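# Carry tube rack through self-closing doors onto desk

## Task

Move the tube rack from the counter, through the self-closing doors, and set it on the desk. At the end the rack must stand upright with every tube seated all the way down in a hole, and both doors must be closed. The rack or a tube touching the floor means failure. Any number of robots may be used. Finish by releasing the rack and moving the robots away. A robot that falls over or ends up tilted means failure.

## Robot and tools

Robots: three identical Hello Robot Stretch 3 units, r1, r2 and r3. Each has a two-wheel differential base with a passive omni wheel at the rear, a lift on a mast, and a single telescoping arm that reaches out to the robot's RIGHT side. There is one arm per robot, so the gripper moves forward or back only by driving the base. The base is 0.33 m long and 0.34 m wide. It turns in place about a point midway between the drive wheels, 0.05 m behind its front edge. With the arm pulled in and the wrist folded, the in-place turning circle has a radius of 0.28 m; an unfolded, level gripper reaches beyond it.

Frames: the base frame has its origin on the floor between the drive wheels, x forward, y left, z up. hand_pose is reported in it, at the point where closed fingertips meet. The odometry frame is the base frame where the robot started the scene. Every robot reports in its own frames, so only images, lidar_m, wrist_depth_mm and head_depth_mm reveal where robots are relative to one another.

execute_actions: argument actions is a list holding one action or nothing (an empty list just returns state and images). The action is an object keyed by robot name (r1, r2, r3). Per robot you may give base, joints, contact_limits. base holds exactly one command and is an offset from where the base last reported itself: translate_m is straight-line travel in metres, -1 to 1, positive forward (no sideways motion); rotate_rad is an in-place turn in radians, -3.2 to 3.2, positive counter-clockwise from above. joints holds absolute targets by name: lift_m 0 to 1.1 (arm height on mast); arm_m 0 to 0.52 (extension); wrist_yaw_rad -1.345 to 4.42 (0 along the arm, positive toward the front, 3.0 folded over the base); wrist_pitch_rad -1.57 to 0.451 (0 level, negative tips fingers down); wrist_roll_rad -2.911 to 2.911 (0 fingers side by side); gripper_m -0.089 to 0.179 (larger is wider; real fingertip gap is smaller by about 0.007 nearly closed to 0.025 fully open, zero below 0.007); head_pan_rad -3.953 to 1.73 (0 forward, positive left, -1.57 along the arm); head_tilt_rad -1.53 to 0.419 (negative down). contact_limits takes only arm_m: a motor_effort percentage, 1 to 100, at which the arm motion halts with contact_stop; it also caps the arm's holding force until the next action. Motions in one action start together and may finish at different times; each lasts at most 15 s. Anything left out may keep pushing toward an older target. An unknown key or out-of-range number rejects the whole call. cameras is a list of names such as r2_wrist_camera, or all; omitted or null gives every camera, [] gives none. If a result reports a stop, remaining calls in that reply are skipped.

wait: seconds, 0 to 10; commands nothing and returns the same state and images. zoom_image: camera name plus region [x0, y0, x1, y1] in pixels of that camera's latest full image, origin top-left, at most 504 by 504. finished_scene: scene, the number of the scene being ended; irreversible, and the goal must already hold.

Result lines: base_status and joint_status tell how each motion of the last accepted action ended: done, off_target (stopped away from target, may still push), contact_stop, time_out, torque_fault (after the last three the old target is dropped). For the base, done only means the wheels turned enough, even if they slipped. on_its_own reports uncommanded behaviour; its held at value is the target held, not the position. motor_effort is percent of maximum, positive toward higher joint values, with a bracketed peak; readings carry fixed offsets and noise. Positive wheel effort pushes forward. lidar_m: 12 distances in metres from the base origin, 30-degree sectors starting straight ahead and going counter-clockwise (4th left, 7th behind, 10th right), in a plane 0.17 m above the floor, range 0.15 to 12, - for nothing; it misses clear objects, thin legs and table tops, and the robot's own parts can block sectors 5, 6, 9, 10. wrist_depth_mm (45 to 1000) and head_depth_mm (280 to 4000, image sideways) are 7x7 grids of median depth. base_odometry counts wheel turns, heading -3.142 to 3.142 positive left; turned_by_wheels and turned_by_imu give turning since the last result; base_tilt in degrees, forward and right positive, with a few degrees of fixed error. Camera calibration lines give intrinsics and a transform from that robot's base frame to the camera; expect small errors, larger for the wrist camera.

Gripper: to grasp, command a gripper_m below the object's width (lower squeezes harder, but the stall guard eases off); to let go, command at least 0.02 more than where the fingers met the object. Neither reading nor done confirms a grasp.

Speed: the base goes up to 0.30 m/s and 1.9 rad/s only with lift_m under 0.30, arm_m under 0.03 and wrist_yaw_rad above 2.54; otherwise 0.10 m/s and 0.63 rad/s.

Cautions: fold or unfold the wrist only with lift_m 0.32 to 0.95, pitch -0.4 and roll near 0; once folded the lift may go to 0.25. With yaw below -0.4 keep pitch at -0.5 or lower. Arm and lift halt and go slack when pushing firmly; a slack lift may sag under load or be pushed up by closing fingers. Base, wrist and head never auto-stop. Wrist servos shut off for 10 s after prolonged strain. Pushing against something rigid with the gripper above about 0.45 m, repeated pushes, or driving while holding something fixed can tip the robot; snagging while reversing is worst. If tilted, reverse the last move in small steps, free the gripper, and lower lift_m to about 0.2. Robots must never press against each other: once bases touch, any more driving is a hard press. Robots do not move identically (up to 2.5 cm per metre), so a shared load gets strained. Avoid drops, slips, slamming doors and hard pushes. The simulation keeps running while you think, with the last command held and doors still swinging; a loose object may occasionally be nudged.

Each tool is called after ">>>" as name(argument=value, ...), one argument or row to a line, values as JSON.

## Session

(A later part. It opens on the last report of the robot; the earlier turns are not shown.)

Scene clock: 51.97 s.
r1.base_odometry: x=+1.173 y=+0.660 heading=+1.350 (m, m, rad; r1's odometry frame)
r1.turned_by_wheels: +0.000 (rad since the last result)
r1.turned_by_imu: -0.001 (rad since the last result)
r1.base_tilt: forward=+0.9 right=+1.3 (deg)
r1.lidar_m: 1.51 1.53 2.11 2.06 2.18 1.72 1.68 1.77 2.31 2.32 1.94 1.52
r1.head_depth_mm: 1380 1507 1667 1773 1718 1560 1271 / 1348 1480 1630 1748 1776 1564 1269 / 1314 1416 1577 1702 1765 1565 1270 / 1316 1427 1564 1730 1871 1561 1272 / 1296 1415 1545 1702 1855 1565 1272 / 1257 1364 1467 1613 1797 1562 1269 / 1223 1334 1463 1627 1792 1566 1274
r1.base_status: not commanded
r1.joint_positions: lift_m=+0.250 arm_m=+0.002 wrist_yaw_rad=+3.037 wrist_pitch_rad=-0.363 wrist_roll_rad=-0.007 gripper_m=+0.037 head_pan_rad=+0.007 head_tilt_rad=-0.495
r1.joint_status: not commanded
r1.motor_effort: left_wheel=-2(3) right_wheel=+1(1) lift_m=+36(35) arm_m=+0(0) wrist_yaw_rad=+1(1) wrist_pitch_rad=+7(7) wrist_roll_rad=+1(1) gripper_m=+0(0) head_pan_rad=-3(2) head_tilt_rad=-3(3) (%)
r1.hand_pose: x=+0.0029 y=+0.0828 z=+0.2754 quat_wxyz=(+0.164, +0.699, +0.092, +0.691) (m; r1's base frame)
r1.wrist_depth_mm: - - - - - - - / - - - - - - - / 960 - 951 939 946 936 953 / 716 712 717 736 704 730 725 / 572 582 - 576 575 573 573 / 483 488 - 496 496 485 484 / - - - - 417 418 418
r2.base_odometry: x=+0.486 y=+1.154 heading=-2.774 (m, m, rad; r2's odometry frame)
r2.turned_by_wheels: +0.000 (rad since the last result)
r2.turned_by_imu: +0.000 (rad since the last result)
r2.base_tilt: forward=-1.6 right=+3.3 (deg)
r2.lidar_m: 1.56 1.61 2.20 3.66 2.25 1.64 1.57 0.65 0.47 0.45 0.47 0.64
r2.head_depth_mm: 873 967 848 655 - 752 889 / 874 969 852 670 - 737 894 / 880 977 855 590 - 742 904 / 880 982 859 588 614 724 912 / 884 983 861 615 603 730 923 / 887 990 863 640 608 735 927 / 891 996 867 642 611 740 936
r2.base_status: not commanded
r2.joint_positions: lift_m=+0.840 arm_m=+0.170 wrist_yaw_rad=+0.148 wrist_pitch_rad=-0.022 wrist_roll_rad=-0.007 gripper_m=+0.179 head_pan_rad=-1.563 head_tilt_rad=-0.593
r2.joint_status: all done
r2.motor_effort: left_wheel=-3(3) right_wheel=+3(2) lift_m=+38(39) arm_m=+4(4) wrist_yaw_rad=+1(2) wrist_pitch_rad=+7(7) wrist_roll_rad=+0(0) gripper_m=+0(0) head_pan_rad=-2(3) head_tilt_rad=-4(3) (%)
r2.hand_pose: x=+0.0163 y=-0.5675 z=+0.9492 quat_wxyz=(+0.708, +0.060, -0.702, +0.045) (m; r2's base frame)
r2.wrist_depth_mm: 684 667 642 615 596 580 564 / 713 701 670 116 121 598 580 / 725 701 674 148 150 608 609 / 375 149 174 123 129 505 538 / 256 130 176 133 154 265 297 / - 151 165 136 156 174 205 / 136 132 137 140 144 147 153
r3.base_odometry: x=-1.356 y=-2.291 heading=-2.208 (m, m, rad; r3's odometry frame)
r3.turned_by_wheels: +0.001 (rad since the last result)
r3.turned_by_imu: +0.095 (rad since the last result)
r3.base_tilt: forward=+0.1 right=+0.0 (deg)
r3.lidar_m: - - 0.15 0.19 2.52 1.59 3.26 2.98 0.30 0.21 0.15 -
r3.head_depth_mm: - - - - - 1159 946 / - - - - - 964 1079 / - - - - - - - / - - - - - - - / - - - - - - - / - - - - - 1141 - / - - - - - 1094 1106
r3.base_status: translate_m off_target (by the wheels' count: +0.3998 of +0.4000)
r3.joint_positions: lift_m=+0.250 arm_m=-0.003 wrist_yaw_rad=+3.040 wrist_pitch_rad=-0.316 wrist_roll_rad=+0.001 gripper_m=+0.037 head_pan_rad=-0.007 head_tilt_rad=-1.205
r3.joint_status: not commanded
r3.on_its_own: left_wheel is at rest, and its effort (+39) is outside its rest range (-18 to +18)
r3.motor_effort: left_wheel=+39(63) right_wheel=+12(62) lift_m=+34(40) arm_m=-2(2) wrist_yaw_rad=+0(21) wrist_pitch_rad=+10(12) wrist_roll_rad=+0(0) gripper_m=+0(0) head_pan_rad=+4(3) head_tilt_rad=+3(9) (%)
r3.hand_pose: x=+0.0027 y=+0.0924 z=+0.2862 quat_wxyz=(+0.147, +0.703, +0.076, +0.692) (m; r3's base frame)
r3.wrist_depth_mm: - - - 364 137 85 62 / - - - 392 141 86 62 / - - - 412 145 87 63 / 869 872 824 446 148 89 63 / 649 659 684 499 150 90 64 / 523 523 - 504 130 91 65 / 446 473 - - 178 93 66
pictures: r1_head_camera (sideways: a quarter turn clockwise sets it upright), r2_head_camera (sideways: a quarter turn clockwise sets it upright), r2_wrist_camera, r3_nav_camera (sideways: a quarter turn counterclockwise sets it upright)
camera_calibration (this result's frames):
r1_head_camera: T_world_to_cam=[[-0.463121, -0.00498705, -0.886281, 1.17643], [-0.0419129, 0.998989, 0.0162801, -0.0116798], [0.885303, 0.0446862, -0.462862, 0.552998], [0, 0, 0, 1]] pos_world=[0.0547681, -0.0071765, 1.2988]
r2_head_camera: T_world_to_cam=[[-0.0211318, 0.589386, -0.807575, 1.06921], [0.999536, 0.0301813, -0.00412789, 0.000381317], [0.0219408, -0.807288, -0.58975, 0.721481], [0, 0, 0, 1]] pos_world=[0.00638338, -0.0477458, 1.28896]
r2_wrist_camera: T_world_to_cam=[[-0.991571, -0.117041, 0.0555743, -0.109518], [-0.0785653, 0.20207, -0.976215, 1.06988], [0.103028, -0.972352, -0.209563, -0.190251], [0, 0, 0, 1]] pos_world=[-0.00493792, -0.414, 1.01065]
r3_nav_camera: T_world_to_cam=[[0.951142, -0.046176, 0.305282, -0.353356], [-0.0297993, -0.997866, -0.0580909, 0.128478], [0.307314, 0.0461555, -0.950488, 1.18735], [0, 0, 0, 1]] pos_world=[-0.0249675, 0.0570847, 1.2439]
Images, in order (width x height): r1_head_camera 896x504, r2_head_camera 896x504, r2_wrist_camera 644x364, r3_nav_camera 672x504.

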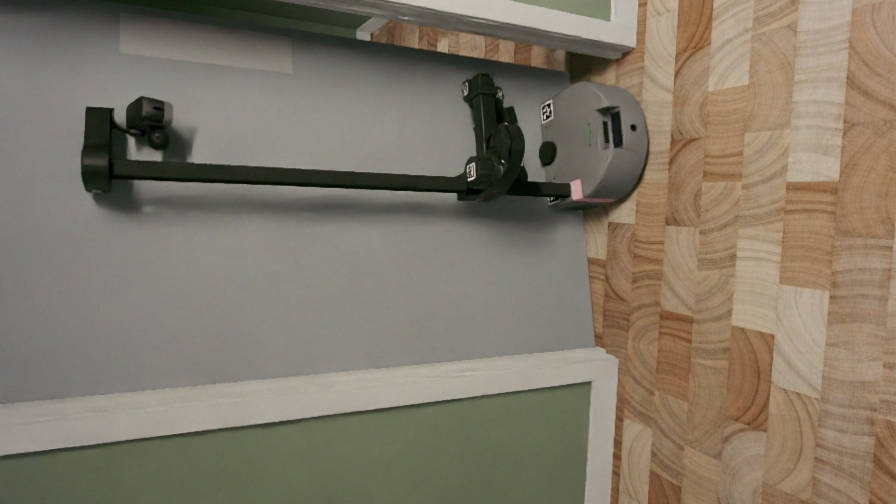

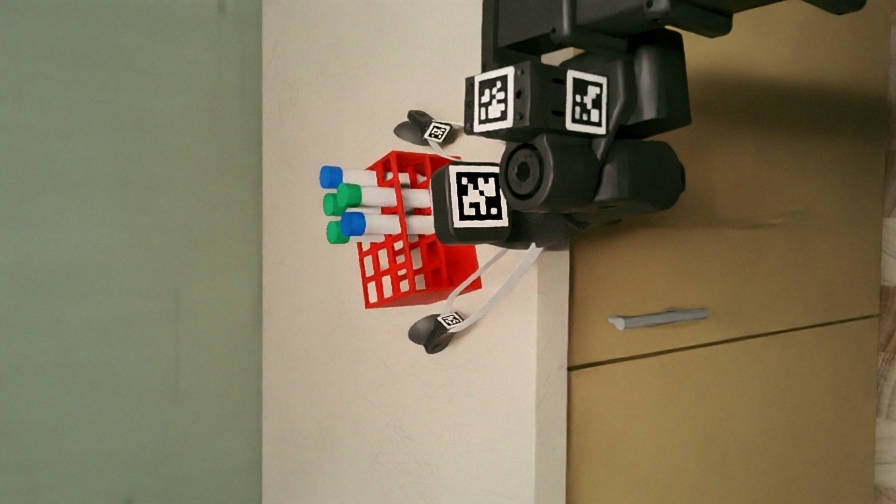

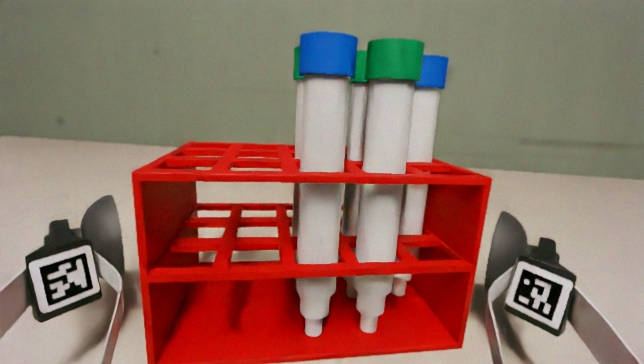

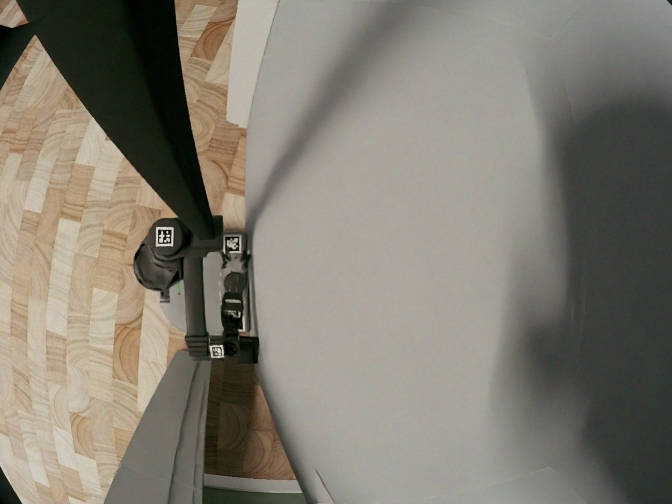

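>>> execute_actions(
  actions=[
    {"r2":{"joints":{"gripper_m":0.07}},"r3":{"base":{"translate_m":0.3}}},
  ],
  cameras=["r1_head_camera","r2_wrist_camera","r3_nav_camera"],
)

>>> execute_actions(
  actions=[
    {"r2":{"joints":{"lift_m":0.89}},"r3":{"base":{"translate_m":0.3}}},
  ],
  cameras=["r1_head_camera","r2_wrist_camera","r3_nav_camera"],
)

Scene clock: 54.97 s.
r1.base_odometry: x=+1.173 y=+0.660 heading=+1.350 (m, m, rad; r1's odometry frame)
r1.turned_by_wheels: +0.000 (rad since the last result)
r1.turned_by_imu: -0.001 (rad since the last result)
r1.base_tilt: forward=+1.0 right=+1.4 (deg)
r1.lidar_m: 1.52 1.53 2.11 2.06 2.18 1.71 1.68 1.77 2.31 2.32 1.95 1.52
r1.head_depth_mm: 3066 3351 3560 2535 1727 1556 1265 / 1623 1780 2011 2516 1920 1559 1271 / 1509 1631 1810 1913 1906 1556 1268 / 1443 1561 1701 1875 1957 1569 1272 / 1356 1468 1590 1758 1880 1570 1268 / 1270 1358 1475 1618 1777 1564 1273 / 1223 1332 1467 1615 1789 1566 1274
r1.base_status: not commanded
r1.joint_positions: lift_m=+0.250 arm_m=+0.002 wrist_yaw_rad=+3.037 wrist_pitch_rad=-0.363 wrist_roll_rad=-0.007 gripper_m=+0.037 head_pan_rad=+0.007 head_tilt_rad=-0.495
r1.joint_status: not commanded
r1.motor_effort: left_wheel=-3(3) right_wheel=+1(1) lift_m=+35(35) arm_m=+0(0) wrist_yaw_rad=+0(0) wrist_pitch_rad=+7(7) wrist_roll_rad=+1(1) gripper_m=+0(0) head_pan_rad=-4(3) head_tilt_rad=-3(3) (%)
r1.hand_pose: x=+0.0029 y=+0.0828 z=+0.2754 quat_wxyz=(+0.164, +0.699, +0.092, +0.691) (m; r1's base frame)
r1.wrist_depth_mm: - - - - - - - / - - - - - - - / 951 - 948 943 962 935 952 / 702 717 722 707 718 732 714 / 581 580 - 577 574 575 582 / 482 491 - 497 496 488 490 / - - - - 419 418 413
r2.base_odometry: x=+0.486 y=+1.154 heading=-2.774 (m, m, rad; r2's odometry frame)
r2.turned_by_wheels: +0.000 (rad since the last result)
r2.turned_by_imu: +0.000 (rad since the last result)
r2.base_tilt: forward=-1.6 right=+3.3 (deg)
r2.lidar_m: 1.56 1.61 2.19 3.67 2.25 1.63 1.57 0.65 0.47 0.45 0.47 0.64
r2.head_depth_mm: 871 970 849 655 - 751 885 / 873 968 854 670 - 739 895 / 879 975 854 590 - 740 905 / 878 981 857 610 615 724 911 / 885 985 862 616 602 732 922 / 887 986 865 638 607 736 927 / 890 994 867 641 611 740 937
r2.base_status: not commanded
r2.joint_positions: lift_m=+0.840 arm_m=+0.170 wrist_yaw_rad=+0.149 wrist_pitch_rad=-0.022 wrist_roll_rad=-0.007 gripper_m=+0.076 head_pan_rad=-1.563 head_tilt_rad=-0.593
r2.joint_status: gripper_m off_target (ended at +0.076, target +0.070)
r2.motor_effort: left_wheel=-3(3) right_wheel=+2(3) lift_m=+38(38) arm_m=+3(3) wrist_yaw_rad=+0(1) wrist_pitch_rad=+7(7) wrist_roll_rad=+0(0) gripper_m=-33(100) head_pan_rad=-3(2) head_tilt_rad=-4(3) (%)
r2.hand_pose: x=+0.0166 y=-0.5675 z=+0.9492 quat_wxyz=(+0.708, +0.061, -0.702, +0.045) (m; r2's base frame)
r2.wrist_depth_mm: 684 657 643 599 604 581 568 / 701 676 671 123 144 597 577 / 720 708 687 128 153 622 610 / 379 311 186 132 143 491 561 / 237 136 164 136 156 285 295 / - 152 170 145 165 - 202 / 136 138 137 141 143 149 155
r3.base_odometry: x=-1.534 y=-2.532 heading=-2.207 (m, m, rad; r3's odometry frame)
r3.turned_by_wheels: +0.001 (rad since the last result)
r3.turned_by_imu: +0.391 (rad since the last result)
r3.base_tilt: forward=+0.1 right=+0.1 (deg)
r3.lidar_m: - - 0.15 0.20 3.32 1.80 0.50 0.47 0.98 0.21 0.15 -
r3.head_depth_mm: - - - - - 1156 1105 / - - - - - 786 1111 / - - - - - - - / - - - - - - - / - - - - - - - / - - - - - 1135 - / - - - - - 1083 1106
r3.base_status: translate_m off_target (by the wheels' count: +0.2998 of +0.3000)
r3.joint_positions: lift_m=+0.250 arm_m=-0.003 wrist_yaw_rad=+3.039 wrist_pitch_rad=-0.316 wrist_roll_rad=+0.001 gripper_m=+0.037 head_pan_rad=-0.007 head_tilt_rad=-1.205
r3.joint_status: not commanded
r3.on_its_own: left_wheel is at rest, and its effort (+41) is outside its rest range (-18 to +18)
r3.motor_effort: left_wheel=+41(45) right_wheel=+9(39) lift_m=+34(34) arm_m=-1(2) wrist_yaw_rad=+1(1) wrist_pitch_rad=+10(10) wrist_roll_rad=+0(0) gripper_m=+0(0) head_pan_rad=+5(4) head_tilt_rad=+2(2) (%)
r3.hand_pose: x=+0.0030 y=+0.0924 z=+0.2861 quat_wxyz=(+0.147, +0.703, +0.075, +0.692) (m; r3's base frame)
r3.wrist_depth_mm: - - - 363 137 85 61 / - - - 380 141 86 62 / - - - 411 143 87 63 / 878 860 887 441 147 88 63 / 642 654 693 489 149 90 64 / 525 524 - 508 129 91 65 / 447 472 - - 177 92 65
pictures: r1_head_camera (sideways: a quarter turn clockwise sets it upright), r2_wrist_camera, r3_nav_camera (sideways: a quarter turn counterclockwise sets it upright)
camera_calibration (this result's frames):
r1_head_camera: T_world_to_cam=[[-0.463121, -0.00498705, -0.886281, 1.17643], [-0.0419129, 0.998989, 0.0162801, -0.0116798], [0.885304, 0.0446862, -0.462862, 0.552998], [0, 0, 0, 1]] pos_world=[0.0547681, -0.0071765, 1.2988]
r2_wrist_camera: T_world_to_cam=[[-0.991439, -0.11815, 0.0555737, -0.109866], [-0.0787905, 0.201983, -0.976215, 1.06985], [0.104115, -0.972236, -0.209563, -0.190217], [0, 0, 0, 1]] pos_world=[-0.00482692, -0.414008, 1.01065]
r3_nav_camera: T_world_to_cam=[[0.951118, -0.0467629, 0.305267, -0.353336], [-0.0304159, -0.997848, -0.0580905, 0.128481], [0.307327, 0.0459659, -0.950493, 1.18735], [0, 0, 0, 1]] pos_world=[-0.0249332, 0.0571039, 1.2439]
Images, in order (width x height): r1_head_camera 896x504, r2_wrist_camera 644x364, r3_nav_camera 672x504.

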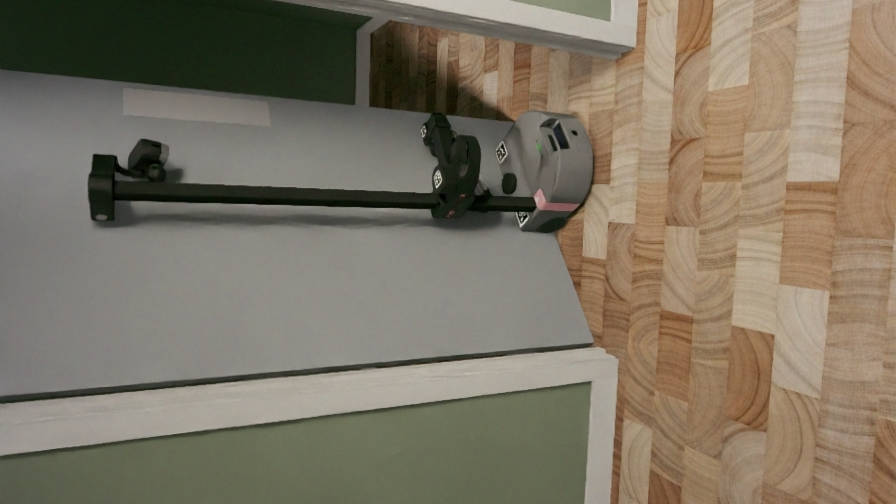

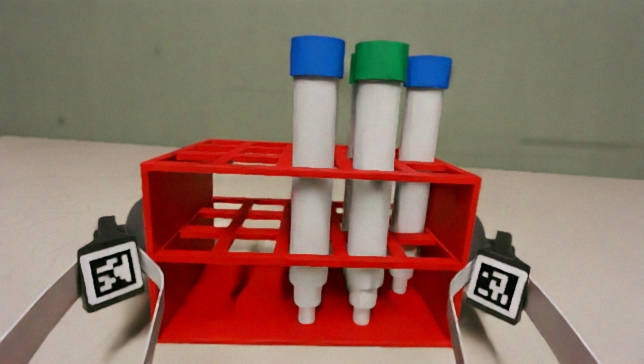

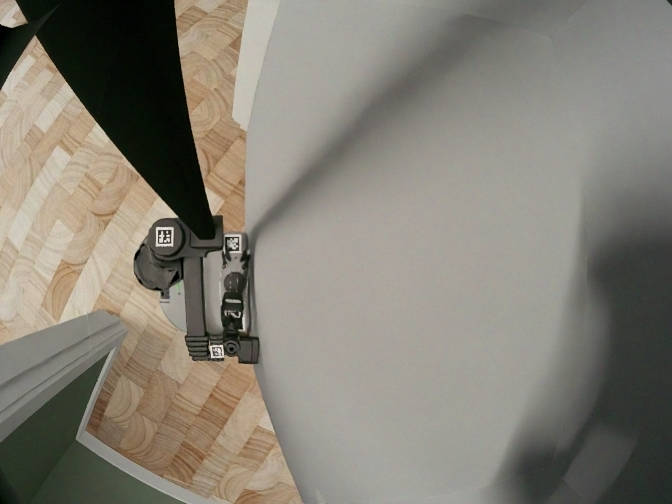

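Scene clock: 57.33 s.
r1.base_odometry: x=+1.173 y=+0.660 heading=+1.350 (m, m, rad; r1's odometry frame)
r1.turned_by_wheels: +0.000 (rad since the last result)
r1.turned_by_imu: +0.000 (rad since the last result)
r1.base_tilt: forward=+0.9 right=+1.4 (deg)
r1.lidar_m: 1.51 1.53 2.11 2.06 2.18 1.71 1.68 1.78 2.30 2.32 1.95 1.52
r1.head_depth_mm: 3067 3268 3555 2542 1721 1562 1272 / 3161 3370 3682 2833 2000 1553 1269 / 1903 2086 3654 2356 2016 1569 1271 / 1596 1707 1869 2044 2010 1565 1278 / 1430 1533 1672 1802 1907 1559 1272 / 1280 1361 1476 1608 1796 1555 1271 / 1220 1334 1462 1630 1794 1556 1275
r1.base_status: not commanded
r1.joint_positions: lift_m=+0.250 arm_m=+0.002 wrist_yaw_rad=+3.037 wrist_pitch_rad=-0.363 wrist_roll_rad=-0.007 gripper_m=+0.037 head_pan_rad=+0.007 head_tilt_rad=-0.495
r1.joint_status: not commanded
r1.motor_effort: left_wheel=-3(3) right_wheel=+1(1) lift_m=+35(35) arm_m=+0(0) wrist_yaw_rad=+0(0) wrist_pitch_rad=+7(7) wrist_roll_rad=+0(1) gripper_m=+0(0) head_pan_rad=-3(3) head_tilt_rad=-3(3) (%)
r1.hand_pose: x=+0.0029 y=+0.0828 z=+0.2754 quat_wxyz=(+0.164, +0.699, +0.092, +0.691) (m; r1's base frame)
r1.wrist_depth_mm: - - - - - - - / - - - - - - - / 932 - 934 966 943 970 941 / 710 723 708 699 711 705 715 / 582 581 - 575 580 571 569 / 485 493 - 501 502 485 482 / - - - - 414 417 415
r2.base_odometry: x=+0.486 y=+1.154 heading=-2.774 (m, m, rad; r2's odometry frame)
r2.turned_by_wheels: +0.000 (rad since the last result)
r2.turned_by_imu: +0.000 (rad since the last result)
r2.base_tilt: forward=-1.6 right=+3.2 (deg)
r2.lidar_m: 1.56 1.61 2.20 3.65 2.24 1.63 1.57 0.65 0.47 0.45 0.47 0.64
r2.head_depth_mm: 873 967 847 - - 709 885 / 876 971 852 - - 715 895 / 878 976 568 - - 720 904 / 883 981 585 605 601 725 914 / 887 986 861 615 602 730 921 / 888 988 864 639 608 736 926 / 891 991 867 640 610 740 936
r2.base_status: not commanded
r2.joint_positions: lift_m=+0.890 arm_m=+0.170 wrist_yaw_rad=+0.149 wrist_pitch_rad=-0.028 wrist_roll_rad=-0.007 gripper_m=+0.087 head_pan_rad=-1.563 head_tilt_rad=-0.593
r2.joint_status: all done
r2.on_its_own: gripper_m is held at +0.088, not at your +0.070, by its stall guard, which is still easing
r2.motor_effort: left_wheel=-3(3) right_wheel=+3(3) lift_m=+49(50) arm_m=+3(3) wrist_yaw_rad=+0(0) wrist_pitch_rad=+9(9) wrist_roll_rad=+0(0) gripper_m=-2(32) head_pan_rad=-3(3) head_tilt_rad=-3(3) (%)
r2.hand_pose: x=+0.0166 y=-0.5673 z=+0.9972 quat_wxyz=(+0.708, +0.063, -0.702, +0.043) (m; r2's base frame)
r2.wrist_depth_mm: 661 664 640 604 592 585 556 / 720 693 660 126 148 590 586 / 743 706 674 131 157 618 603 / 546 463 186 133 143 637 627 / 346 135 167 137 154 424 438 / 271 152 170 145 160 - 301 / 199 195 152 155 150 221 228
r3.base_odometry: x=-1.712 y=-2.774 heading=-2.205 (m, m, rad; r3's odometry frame)
r3.turned_by_wheels: +0.001 (rad since the last result)
r3.turned_by_imu: +0.410 (rad since the last result)
r3.base_tilt: forward=+0.1 right=+0.1 (deg)
r3.lidar_m: - - 0.15 0.20 3.67 3.44 0.70 1.14 1.17 0.21 0.15 -
r3.head_depth_mm: - - - - - 1151 1113 / - - - - - 1151 1112 / - - - - - - - / - - - - - - - / - - - - - - - / - - - - - 1110 - / - - - - - 1132 1107
r3.base_status: translate_m off_target (by the wheels' count: +0.2998 of +0.3000)
r3.joint_positions: lift_m=+0.250 arm_m=-0.003 wrist_yaw_rad=+3.040 wrist_pitch_rad=-0.316 wrist_roll_rad=+0.001 gripper_m=+0.037 head_pan_rad=-0.007 head_tilt_rad=-1.203
r3.joint_status: not commanded
r3.on_its_own: left_wheel is at rest, and its effort (+43) is outside its rest range (-18 to +18)
r3.motor_effort: left_wheel=+43(44) right_wheel=+2(36) lift_m=+33(33) arm_m=-2(2) wrist_yaw_rad=+0(1) wrist_pitch_rad=+10(11) wrist_roll_rad=+0(0) gripper_m=+1(0) head_pan_rad=+4(4) head_tilt_rad=+2(3) (%)
r3.hand_pose: x=+0.0027 y=+0.0924 z=+0.2862 quat_wxyz=(+0.147, +0.703, +0.076, +0.692) (m; r3's base frame)
r3.wrist_depth_mm: - - - 361 138 85 62 / - - - 385 141 86 62 / - - - 409 145 88 63 / 851 854 866 445 148 89 63 / 655 660 689 490 150 90 64 / 526 529 - 513 129 92 65 / 453 471 - - 178 92 66
pictures: r1_head_camera (sideways: a quarter turn clockwise sets it upright), r2_wrist_camera, r3_nav_camera (sideways: a quarter turn counterclockwise sets it upright)
camera_calibration (this result's frames):
r1_head_camera: T_world_to_cam=[[-0.463121, -0.00498705, -0.886281, 1.17643], [-0.0419129, 0.998989, 0.0162801, -0.0116798], [0.885303, 0.0446862, -0.462862, 0.552998], [0, 0, 0, 1]] pos_world=[0.0547681, -0.0071765, 1.2988]
r2_wrist_camera: T_world_to_cam=[[-0.991384, -0.118521, 0.0557795, -0.112954], [-0.0797692, 0.208486, -0.974767, 1.11888], [0.103901, -0.970817, -0.216144, -0.172596], [0, 0, 0, 1]] pos_world=[-0.00479542, -0.414218, 1.05965]
r3_nav_camera: T_world_to_cam=[[0.950573, -0.0464872, 0.307003, -0.355593], [-0.0300246, -0.997857, -0.0581329, 0.128534], [0.309047, 0.0460419, -0.949932, 1.18661], [0, 0, 0, 1]] pos_world=[-0.0248437, 0.0570943, 1.24384]
Images, in order (width x height): r1_head_camera 896x504, r2_wrist_camera 644x364, r3_nav_camera 672x504.

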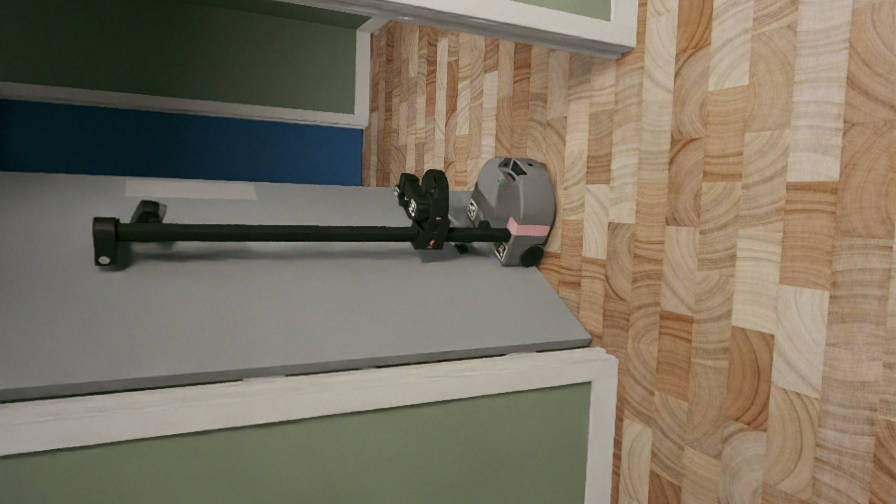

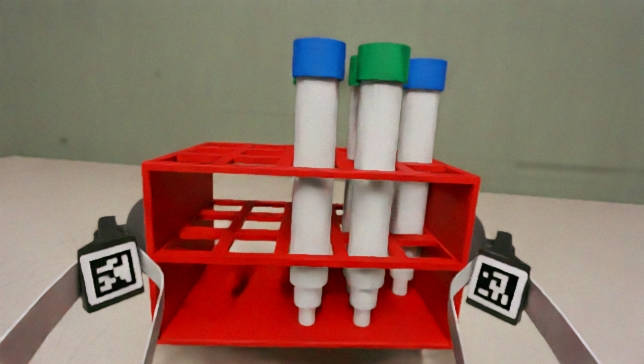

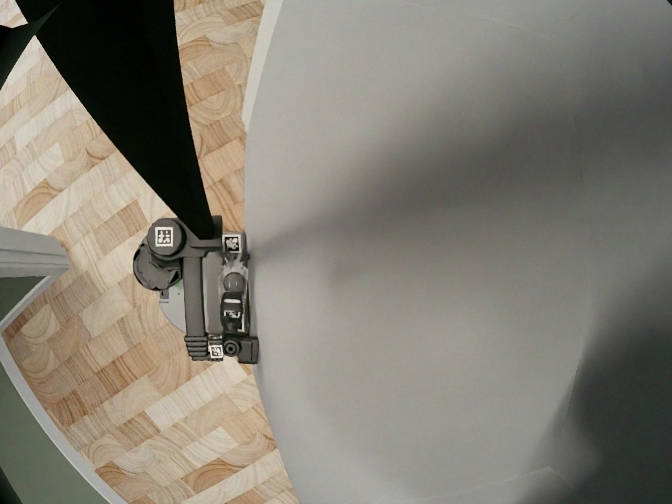

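>>> execute_actions(
  actions=[
    {"r2":{"joints":{"gripper_m":0.084,"arm_m":0}},"r3":{"base":{"translate_m":0.4}},"r1":{"base":{"translate_m":0.6}}},
  ],
  cameras=[],
)

>>> execute_actions(
  actions=[
    {"r3":{"base":{"translate_m":0.3}},"r1":{"joints":{"head_tilt_rad":-0.8}},"r2":{"base":{"translate_m":-0.3}}},
  ],
  cameras=["r1_head_camera","r1_nav_camera","r2_wrist_camera","r3_nav_camera"],
)

Scene clock: 61.70 s.
r1.base_odometry: x=+1.304 y=+1.246 heading=+1.350 (m, m, rad; r1's odometry frame)
r1.turned_by_wheels: +0.000 (rad since the last result)
r1.turned_by_imu: -0.004 (rad since the last result)
r1.base_tilt: forward=+0.9 right=+1.3 (deg)
r1.lidar_m: 1.19 0.95 1.30 2.02 2.14 2.33 2.27 2.40 2.55 2.27 1.15 0.99
r1.head_depth_mm: 2579 2808 3055 2814 2000 1560 1264 / 2652 2880 3127 2817 2003 1552 1272 / 2679 2932 3160 2833 2012 1572 1270 / 2741 2947 3213 2845 1794 1567 1270 / 2601 1541 1743 1597 1649 1565 1272 / 1120 1163 1185 1197 1261 1333 1273 / 842 887 930 966 1058 1195 1272
r1.base_status: done
r1.joint_positions: lift_m=+0.250 arm_m=+0.002 wrist_yaw_rad=+3.037 wrist_pitch_rad=-0.363 wrist_roll_rad=-0.007 gripper_m=+0.037 head_pan_rad=+0.007 head_tilt_rad=-0.495
r1.joint_status: not commanded
r1.motor_effort: left_wheel=-2(6) right_wheel=+1(6) lift_m=+35(35) arm_m=+0(1) wrist_yaw_rad=+1(1) wrist_pitch_rad=+7(7) wrist_roll_rad=+0(1) gripper_m=-1(0) head_pan_rad=-4(3) head_tilt_rad=-3(3) (%)
r1.hand_pose: x=+0.0029 y=+0.0828 z=+0.2754 quat_wxyz=(+0.164, +0.699, +0.092, +0.691) (m; r1's base frame)
r1.wrist_depth_mm: - - - - - - 941 / - - - - - - 971 / 946 - 947 947 974 930 885 / 713 714 721 725 714 724 714 / 579 579 - 573 576 578 579 / 480 492 - 500 503 482 477 / - - - - 416 415 414
r2.base_odometry: x=+0.486 y=+1.154 heading=-2.774 (m, m, rad; r2's odometry frame)
r2.turned_by_wheels: +0.000 (rad since the last result)
r2.turned_by_imu: +0.000 (rad since the last result)
r2.base_tilt: forward=-1.6 right=+3.2 (deg)
r2.lidar_m: 1.56 1.61 2.20 3.65 2.24 1.63 1.57 0.65 0.47 0.45 0.47 0.64
r2.head_depth_mm: 873 965 851 632 589 661 - / 873 970 851 644 593 694 - / 877 979 855 430 465 - - / 881 980 857 432 452 749 929 / 885 984 861 639 612 730 921 / 890 989 864 640 609 734 929 / 891 993 867 642 611 739 936
r2.base_status: not commanded
r2.joint_positions: lift_m=+0.890 arm_m=+0.003 wrist_yaw_rad=+0.149 wrist_pitch_rad=-0.029 wrist_roll_rad=-0.007 gripper_m=+0.099 head_pan_rad=-1.563 head_tilt_rad=-0.593
r2.joint_status: gripper_m off_target (ended at +0.099, target +0.084); the others done
joint sent to its limit — the command would take r2.arm_m past its lower limit, so that joint was sent only as far as its limit.
r2.on_its_own: gripper_m is held at +0.097, not at your +0.084, by its stall guard, which is still easing
r2.motor_effort: left_wheel=-3(3) right_wheel=+2(2) lift_m=+49(49) arm_m=-4(4) wrist_yaw_rad=+0(0) wrist_pitch_rad=+9(9) wrist_roll_rad=+0(0) gripper_m=-22(66) head_pan_rad=-2(3) head_tilt_rad=-3(3) (%)
r2.hand_pose: x=+0.0166 y=-0.4007 z=+0.9971 quat_wxyz=(+0.708, +0.063, -0.702, +0.043) (m; r2's base frame)
r2.wrist_depth_mm: 849 828 817 758 748 731 705 / 892 865 829 126 148 761 739 / 915 882 867 131 156 780 755 / 547 455 186 133 143 749 786 / 350 136 166 137 155 423 435 / 268 151 170 143 160 - 304 / 282 244 152 154 151 222 231
r3.base_odometry: x=-1.948 y=-3.096 heading=-2.205 (m, m, rad; r3's odometry frame)
r3.turned_by_wheels: +0.001 (rad since the last result)
r3.turned_by_imu: +0.565 (rad since the last result)
r3.base_tilt: forward=+0.1 right=+0.1 (deg)
r3.lidar_m: - - 0.15 0.20 3.70 0.98 1.42 1.48 1.85 0.21 0.15 -
r3.head_depth_mm: - - - - - 1162 1111 / - - - - - 1147 1111 / - - - - - - - / - - - - - - - / - - - - - - - / - - - - - 1015 - / - - - - - 1133 1099
r3.base_status: translate_m off_target (by the wheels' count: +0.3997 of +0.4000)
r3.joint_positions: lift_m=+0.250 arm_m=-0.003 wrist_yaw_rad=+3.043 wrist_pitch_rad=-0.316 wrist_roll_rad=+0.001 gripper_m=+0.037 head_pan_rad=-0.002 head_tilt_rad=-1.201
r3.joint_status: not commanded
r3.on_its_own: left_wheel is at rest, and its effort (+37) is outside its rest range (-18 to +18); right_wheel is at rest, and its effort (+34) is outside its rest range (-18 to +18)
r3.motor_effort: left_wheel=+37(60) right_wheel=+34(50) lift_m=+32(33) arm_m=-2(1) wrist_yaw_rad=-3(8) wrist_pitch_rad=+10(11) wrist_roll_rad=+0(0) gripper_m=+0(0) head_pan_rad=+1(6) head_tilt_rad=+0(4) (%)
r3.hand_pose: x=+0.0020 y=+0.0925 z=+0.2862 quat_wxyz=(+0.146, +0.703, +0.077, +0.692) (m; r3's base frame)
r3.wrist_depth_mm: - - - 375 140 86 62 / - - - 405 144 87 63 / - - - 427 147 88 63 / 862 857 862 463 151 90 64 / 640 640 695 518 152 91 65 / 523 529 - 515 131 92 65 / 448 477 - - 181 94 66
pictures: none
No camera images: the call's "cameras" was empty. Leave "cameras" out to get every camera's image.

Scene clock: 65.93 s.
r1.base_odometry: x=+1.304 y=+1.246 heading=+1.350 (m, m, rad; r1's odometry frame)
r1.turned_by_wheels: +0.000 (rad since the last result)
r1.turned_by_imu: -0.001 (rad since the last result)
r1.base_tilt: forward=+0.9 right=+1.4 (deg)
r1.lidar_m: 1.18 0.95 1.31 2.03 2.15 2.32 2.27 2.40 2.55 2.27 1.15 0.99
r1.head_depth_mm: 2632 2901 2321 1823 1511 1279 1109 / 2698 2914 2356 1835 1506 1280 1112 / 2731 2978 2339 1833 1513 1283 1108 / 2763 3025 1902 1755 1515 1282 1113 / 1514 1723 1582 1724 1510 1282 1117 / 1150 1176 1203 1323 1442 1284 1117 / 868 907 995 1165 1417 1291 1115
r1.base_status: not commanded
r1.joint_positions: lift_m=+0.250 arm_m=+0.002 wrist_yaw_rad=+3.037 wrist_pitch_rad=-0.363 wrist_roll_rad=-0.007 gripper_m=+0.037 head_pan_rad=+0.007 head_tilt_rad=-0.790
r1.joint_status: all done
r1.motor_effort: left_wheel=-3(3) right_wheel=+1(1) lift_m=+35(35) arm_m=+0(0) wrist_yaw_rad=+0(1) wrist_pitch_rad=+7(7) wrist_roll_rad=+1(0) gripper_m=+1(0) head_pan_rad=-3(3) head_tilt_rad=-6(30) (%)
r1.hand_pose: x=+0.0029 y=+0.0828 z=+0.2754 quat_wxyz=(+0.164, +0.699, +0.092, +0.691) (m; r1's base frame)
r1.wrist_depth_mm: - - - - - - 949 / - - - - - - 953 / 953 - 934 946 964 961 892 / 720 716 708 718 712 705 723 / 576 580 - 574 576 577 586 / 487 494 - 495 499 487 490 / - - - - 415 415 420
r2.base_odometry: x=+0.766 y=+1.262 heading=-2.774 (m, m, rad; r2's odometry frame)
r2.turned_by_wheels: +0.000 (rad since the last result)
r2.turned_by_imu: -0.002 (rad since the last result)
r2.base_tilt: forward=-1.6 right=+3.3 (deg)
r2.lidar_m: 1.86 1.92 2.61 3.65 1.83 1.32 1.27 0.66 0.48 0.46 0.47 0.64
r2.head_depth_mm: 874 969 847 631 595 660 - / 877 972 852 645 599 701 - / 881 977 855 430 465 - - / 882 982 857 433 452 754 935 / 888 985 859 638 616 737 928 / 891 993 865 640 613 740 936 / 893 995 867 641 617 745 944
r2.base_status: done
r2.joint_positions: lift_m=+0.890 arm_m=+0.003 wrist_yaw_rad=+0.149 wrist_pitch_rad=-0.029 wrist_roll_rad=-0.007 gripper_m=+0.102 head_pan_rad=-1.563 head_tilt_rad=-0.593
r2.joint_status: not commanded
r2.on_its_own: gripper_m is held at +0.100, not at your +0.084, by its stall guard, which is not easing now
r2.motor_effort: left_wheel=-3(7) right_wheel=+3(4) lift_m=+49(49) arm_m=-4(4) wrist_yaw_rad=+0(0) wrist_pitch_rad=+9(9) wrist_roll_rad=+0(0) gripper_m=-21(22) head_pan_rad=-3(3) head_tilt_rad=-4(3) (%)
r2.hand_pose: x=+0.0166 y=-0.4007 z=+0.9971 quat_wxyz=(+0.708, +0.063, -0.702, +0.043) (m; r2's base frame)
r2.wrist_depth_mm: 838 840 797 779 747 741 704 / 923 855 829 125 148 760 748 / 920 910 853 131 156 776 760 / 541 454 186 133 144 733 761 / 355 136 167 137 155 424 440 / 269 152 171 145 159 - 301 / 285 248 151 154 151 221 232
r3.base_odometry: x=-2.126 y=-3.338 heading=-2.204 (m, m, rad; r3's odometry frame)
r3.turned_by_wheels: +0.000 (rad since the last result)
r3.turned_by_imu: +0.001 (rad since the last result)
r3.base_tilt: forward=+0.1 right=+0.0 (deg)
r3.lidar_m: - - 0.15 0.20 3.68 0.98 1.42 1.48 1.85 0.21 0.15 -
r3.head_depth_mm: - - - - - 1155 1108 / - - - - - 1145 1116 / - - - - - - - / - - - - - - - / - - - - - 611 - / - - - - - 831 - / - - - - - 1137 1107
r3.base_status: translate_m off_target (by the wheels' count: +0.2997 of +0.3000)
r3.joint_positions: lift_m=+0.250 arm_m=-0.003 wrist_yaw_rad=+3.042 wrist_pitch_rad=-0.316 wrist_roll_rad=+0.001 gripper_m=+0.037 head_pan_rad=-0.002 head_tilt_rad=-1.198
r3.joint_status: not commanded
r3.on_its_own: left_wheel is at rest, and its effort (+30) is outside its rest range (-18 to +18); right_wheel is at rest, and its effort (+37) is outside its rest range (-18 to +18)
r3.motor_effort: left_wheel=+30(39) right_wheel=+37(40) lift_m=+33(32) arm_m=-1(1) wrist_yaw_rad=-2(5) wrist_pitch_rad=+10(10) wrist_roll_rad=+0(0) gripper_m=+0(0) head_pan_rad=+1(1) head_tilt_rad=-1(1) (%)
r3.hand_pose: x=+0.0022 y=+0.0925 z=+0.2862 quat_wxyz=(+0.146, +0.703, +0.077, +0.692) (m; r3's base frame)
r3.wrist_depth_mm: - - - 371 139 86 62 / - - - 404 143 87 63 / - - - 428 146 88 63 / 856 871 855 464 150 90 64 / 659 652 680 508 152 91 65 / 530 539 - 504 131 92 65 / 448 478 - - 180 93 66
pictures: r1_head_camera (sideways: a quarter turn clockwise sets it upright), r1_nav_camera (sideways: a quarter turn counterclockwise sets it upright), r2_wrist_camera, r3_nav_camera (sideways: a quarter turn counterclockwise sets it upright)
camera_calibration (this result's frames):
r1_head_camera: T_world_to_cam=[[-0.700543, -0.00656123, -0.71358, 0.952731], [-0.0355705, 0.999036, 0.0257347, -0.0240193], [0.712723, 0.0434107, -0.700101, 0.862686], [0, 0, 0, 1]] pos_world=[0.0517185, -0.00720258, 1.28444]
r1_nav_camera: T_world_to_cam=[[0.674924, 0.0670454, 0.734835, -0.920771], [0.0861908, -0.99621, 0.0117292, 0.0377646], [0.732836, 0.0554197, -0.678144, 0.832006], [0, 0, 0, 1]] pos_world=[0.00847069, 0.0532453, 1.24039]
r2_wrist_camera: T_world_to_cam=[[-0.99138, -0.118544, 0.0557927, -0.0932297], [-0.0798319, 0.208902, -0.974673, 1.08412], [0.103887, -0.970725, -0.216565, -0.0104452], [0, 0, 0, 1]] pos_world=[-0.00479343, -0.247666, 1.0596]
r3_nav_camera: T_world_to_cam=[[0.949357, -0.0416781, 0.311423, -0.361342], [-0.0247086, -0.997997, -0.0582402, 0.128642], [0.313226, 0.047596, -0.948485, 1.18471], [0, 0, 0, 1]] pos_world=[-0.0248616, 0.0569366, 1.2437]
Images, in order (width x height): r1_head_camera 896x504, r1_nav_camera 672x504, r2_wrist_camera 644x364, r3_nav_camera 672x504.

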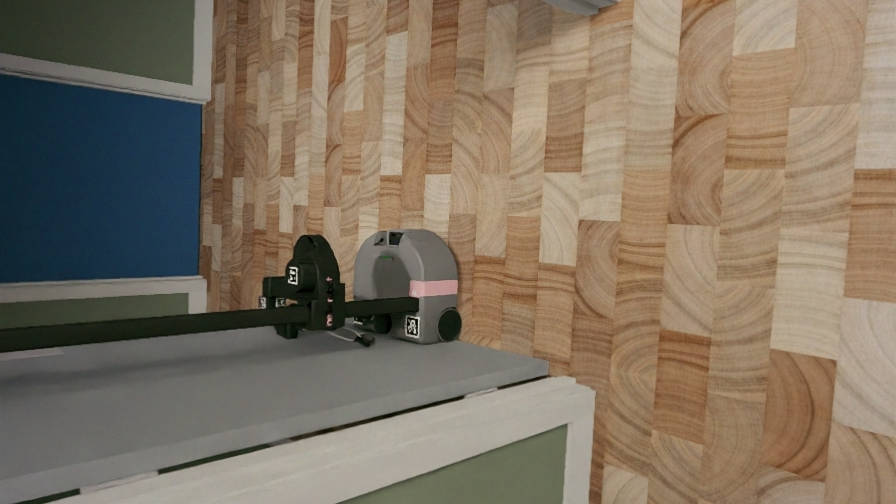

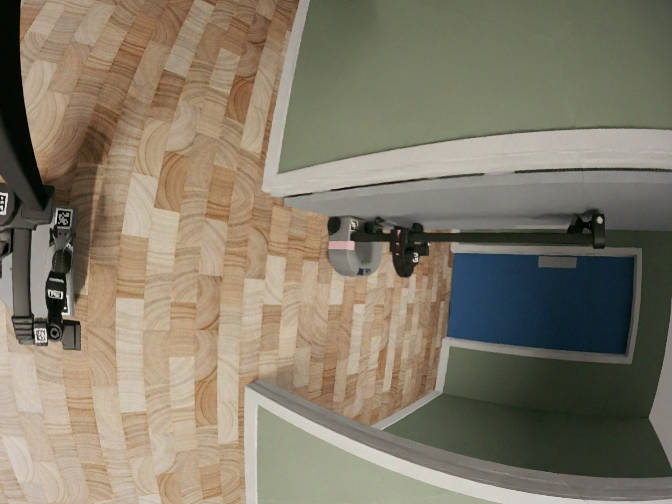

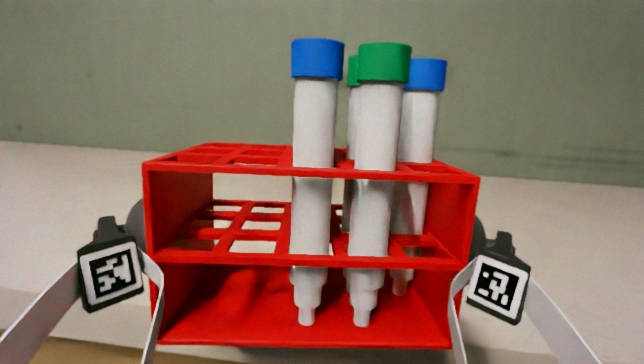

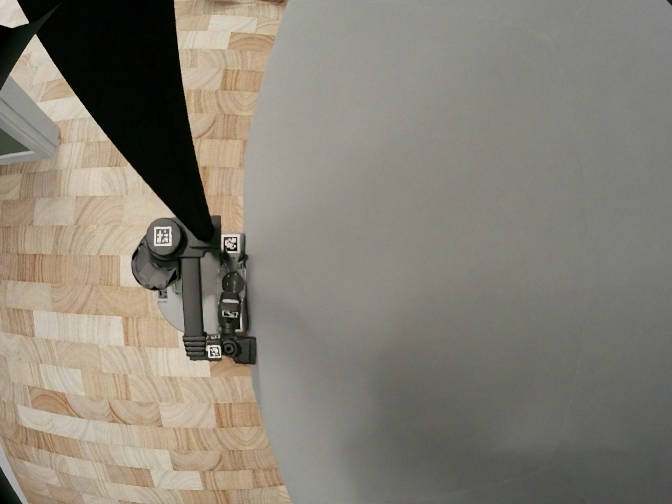

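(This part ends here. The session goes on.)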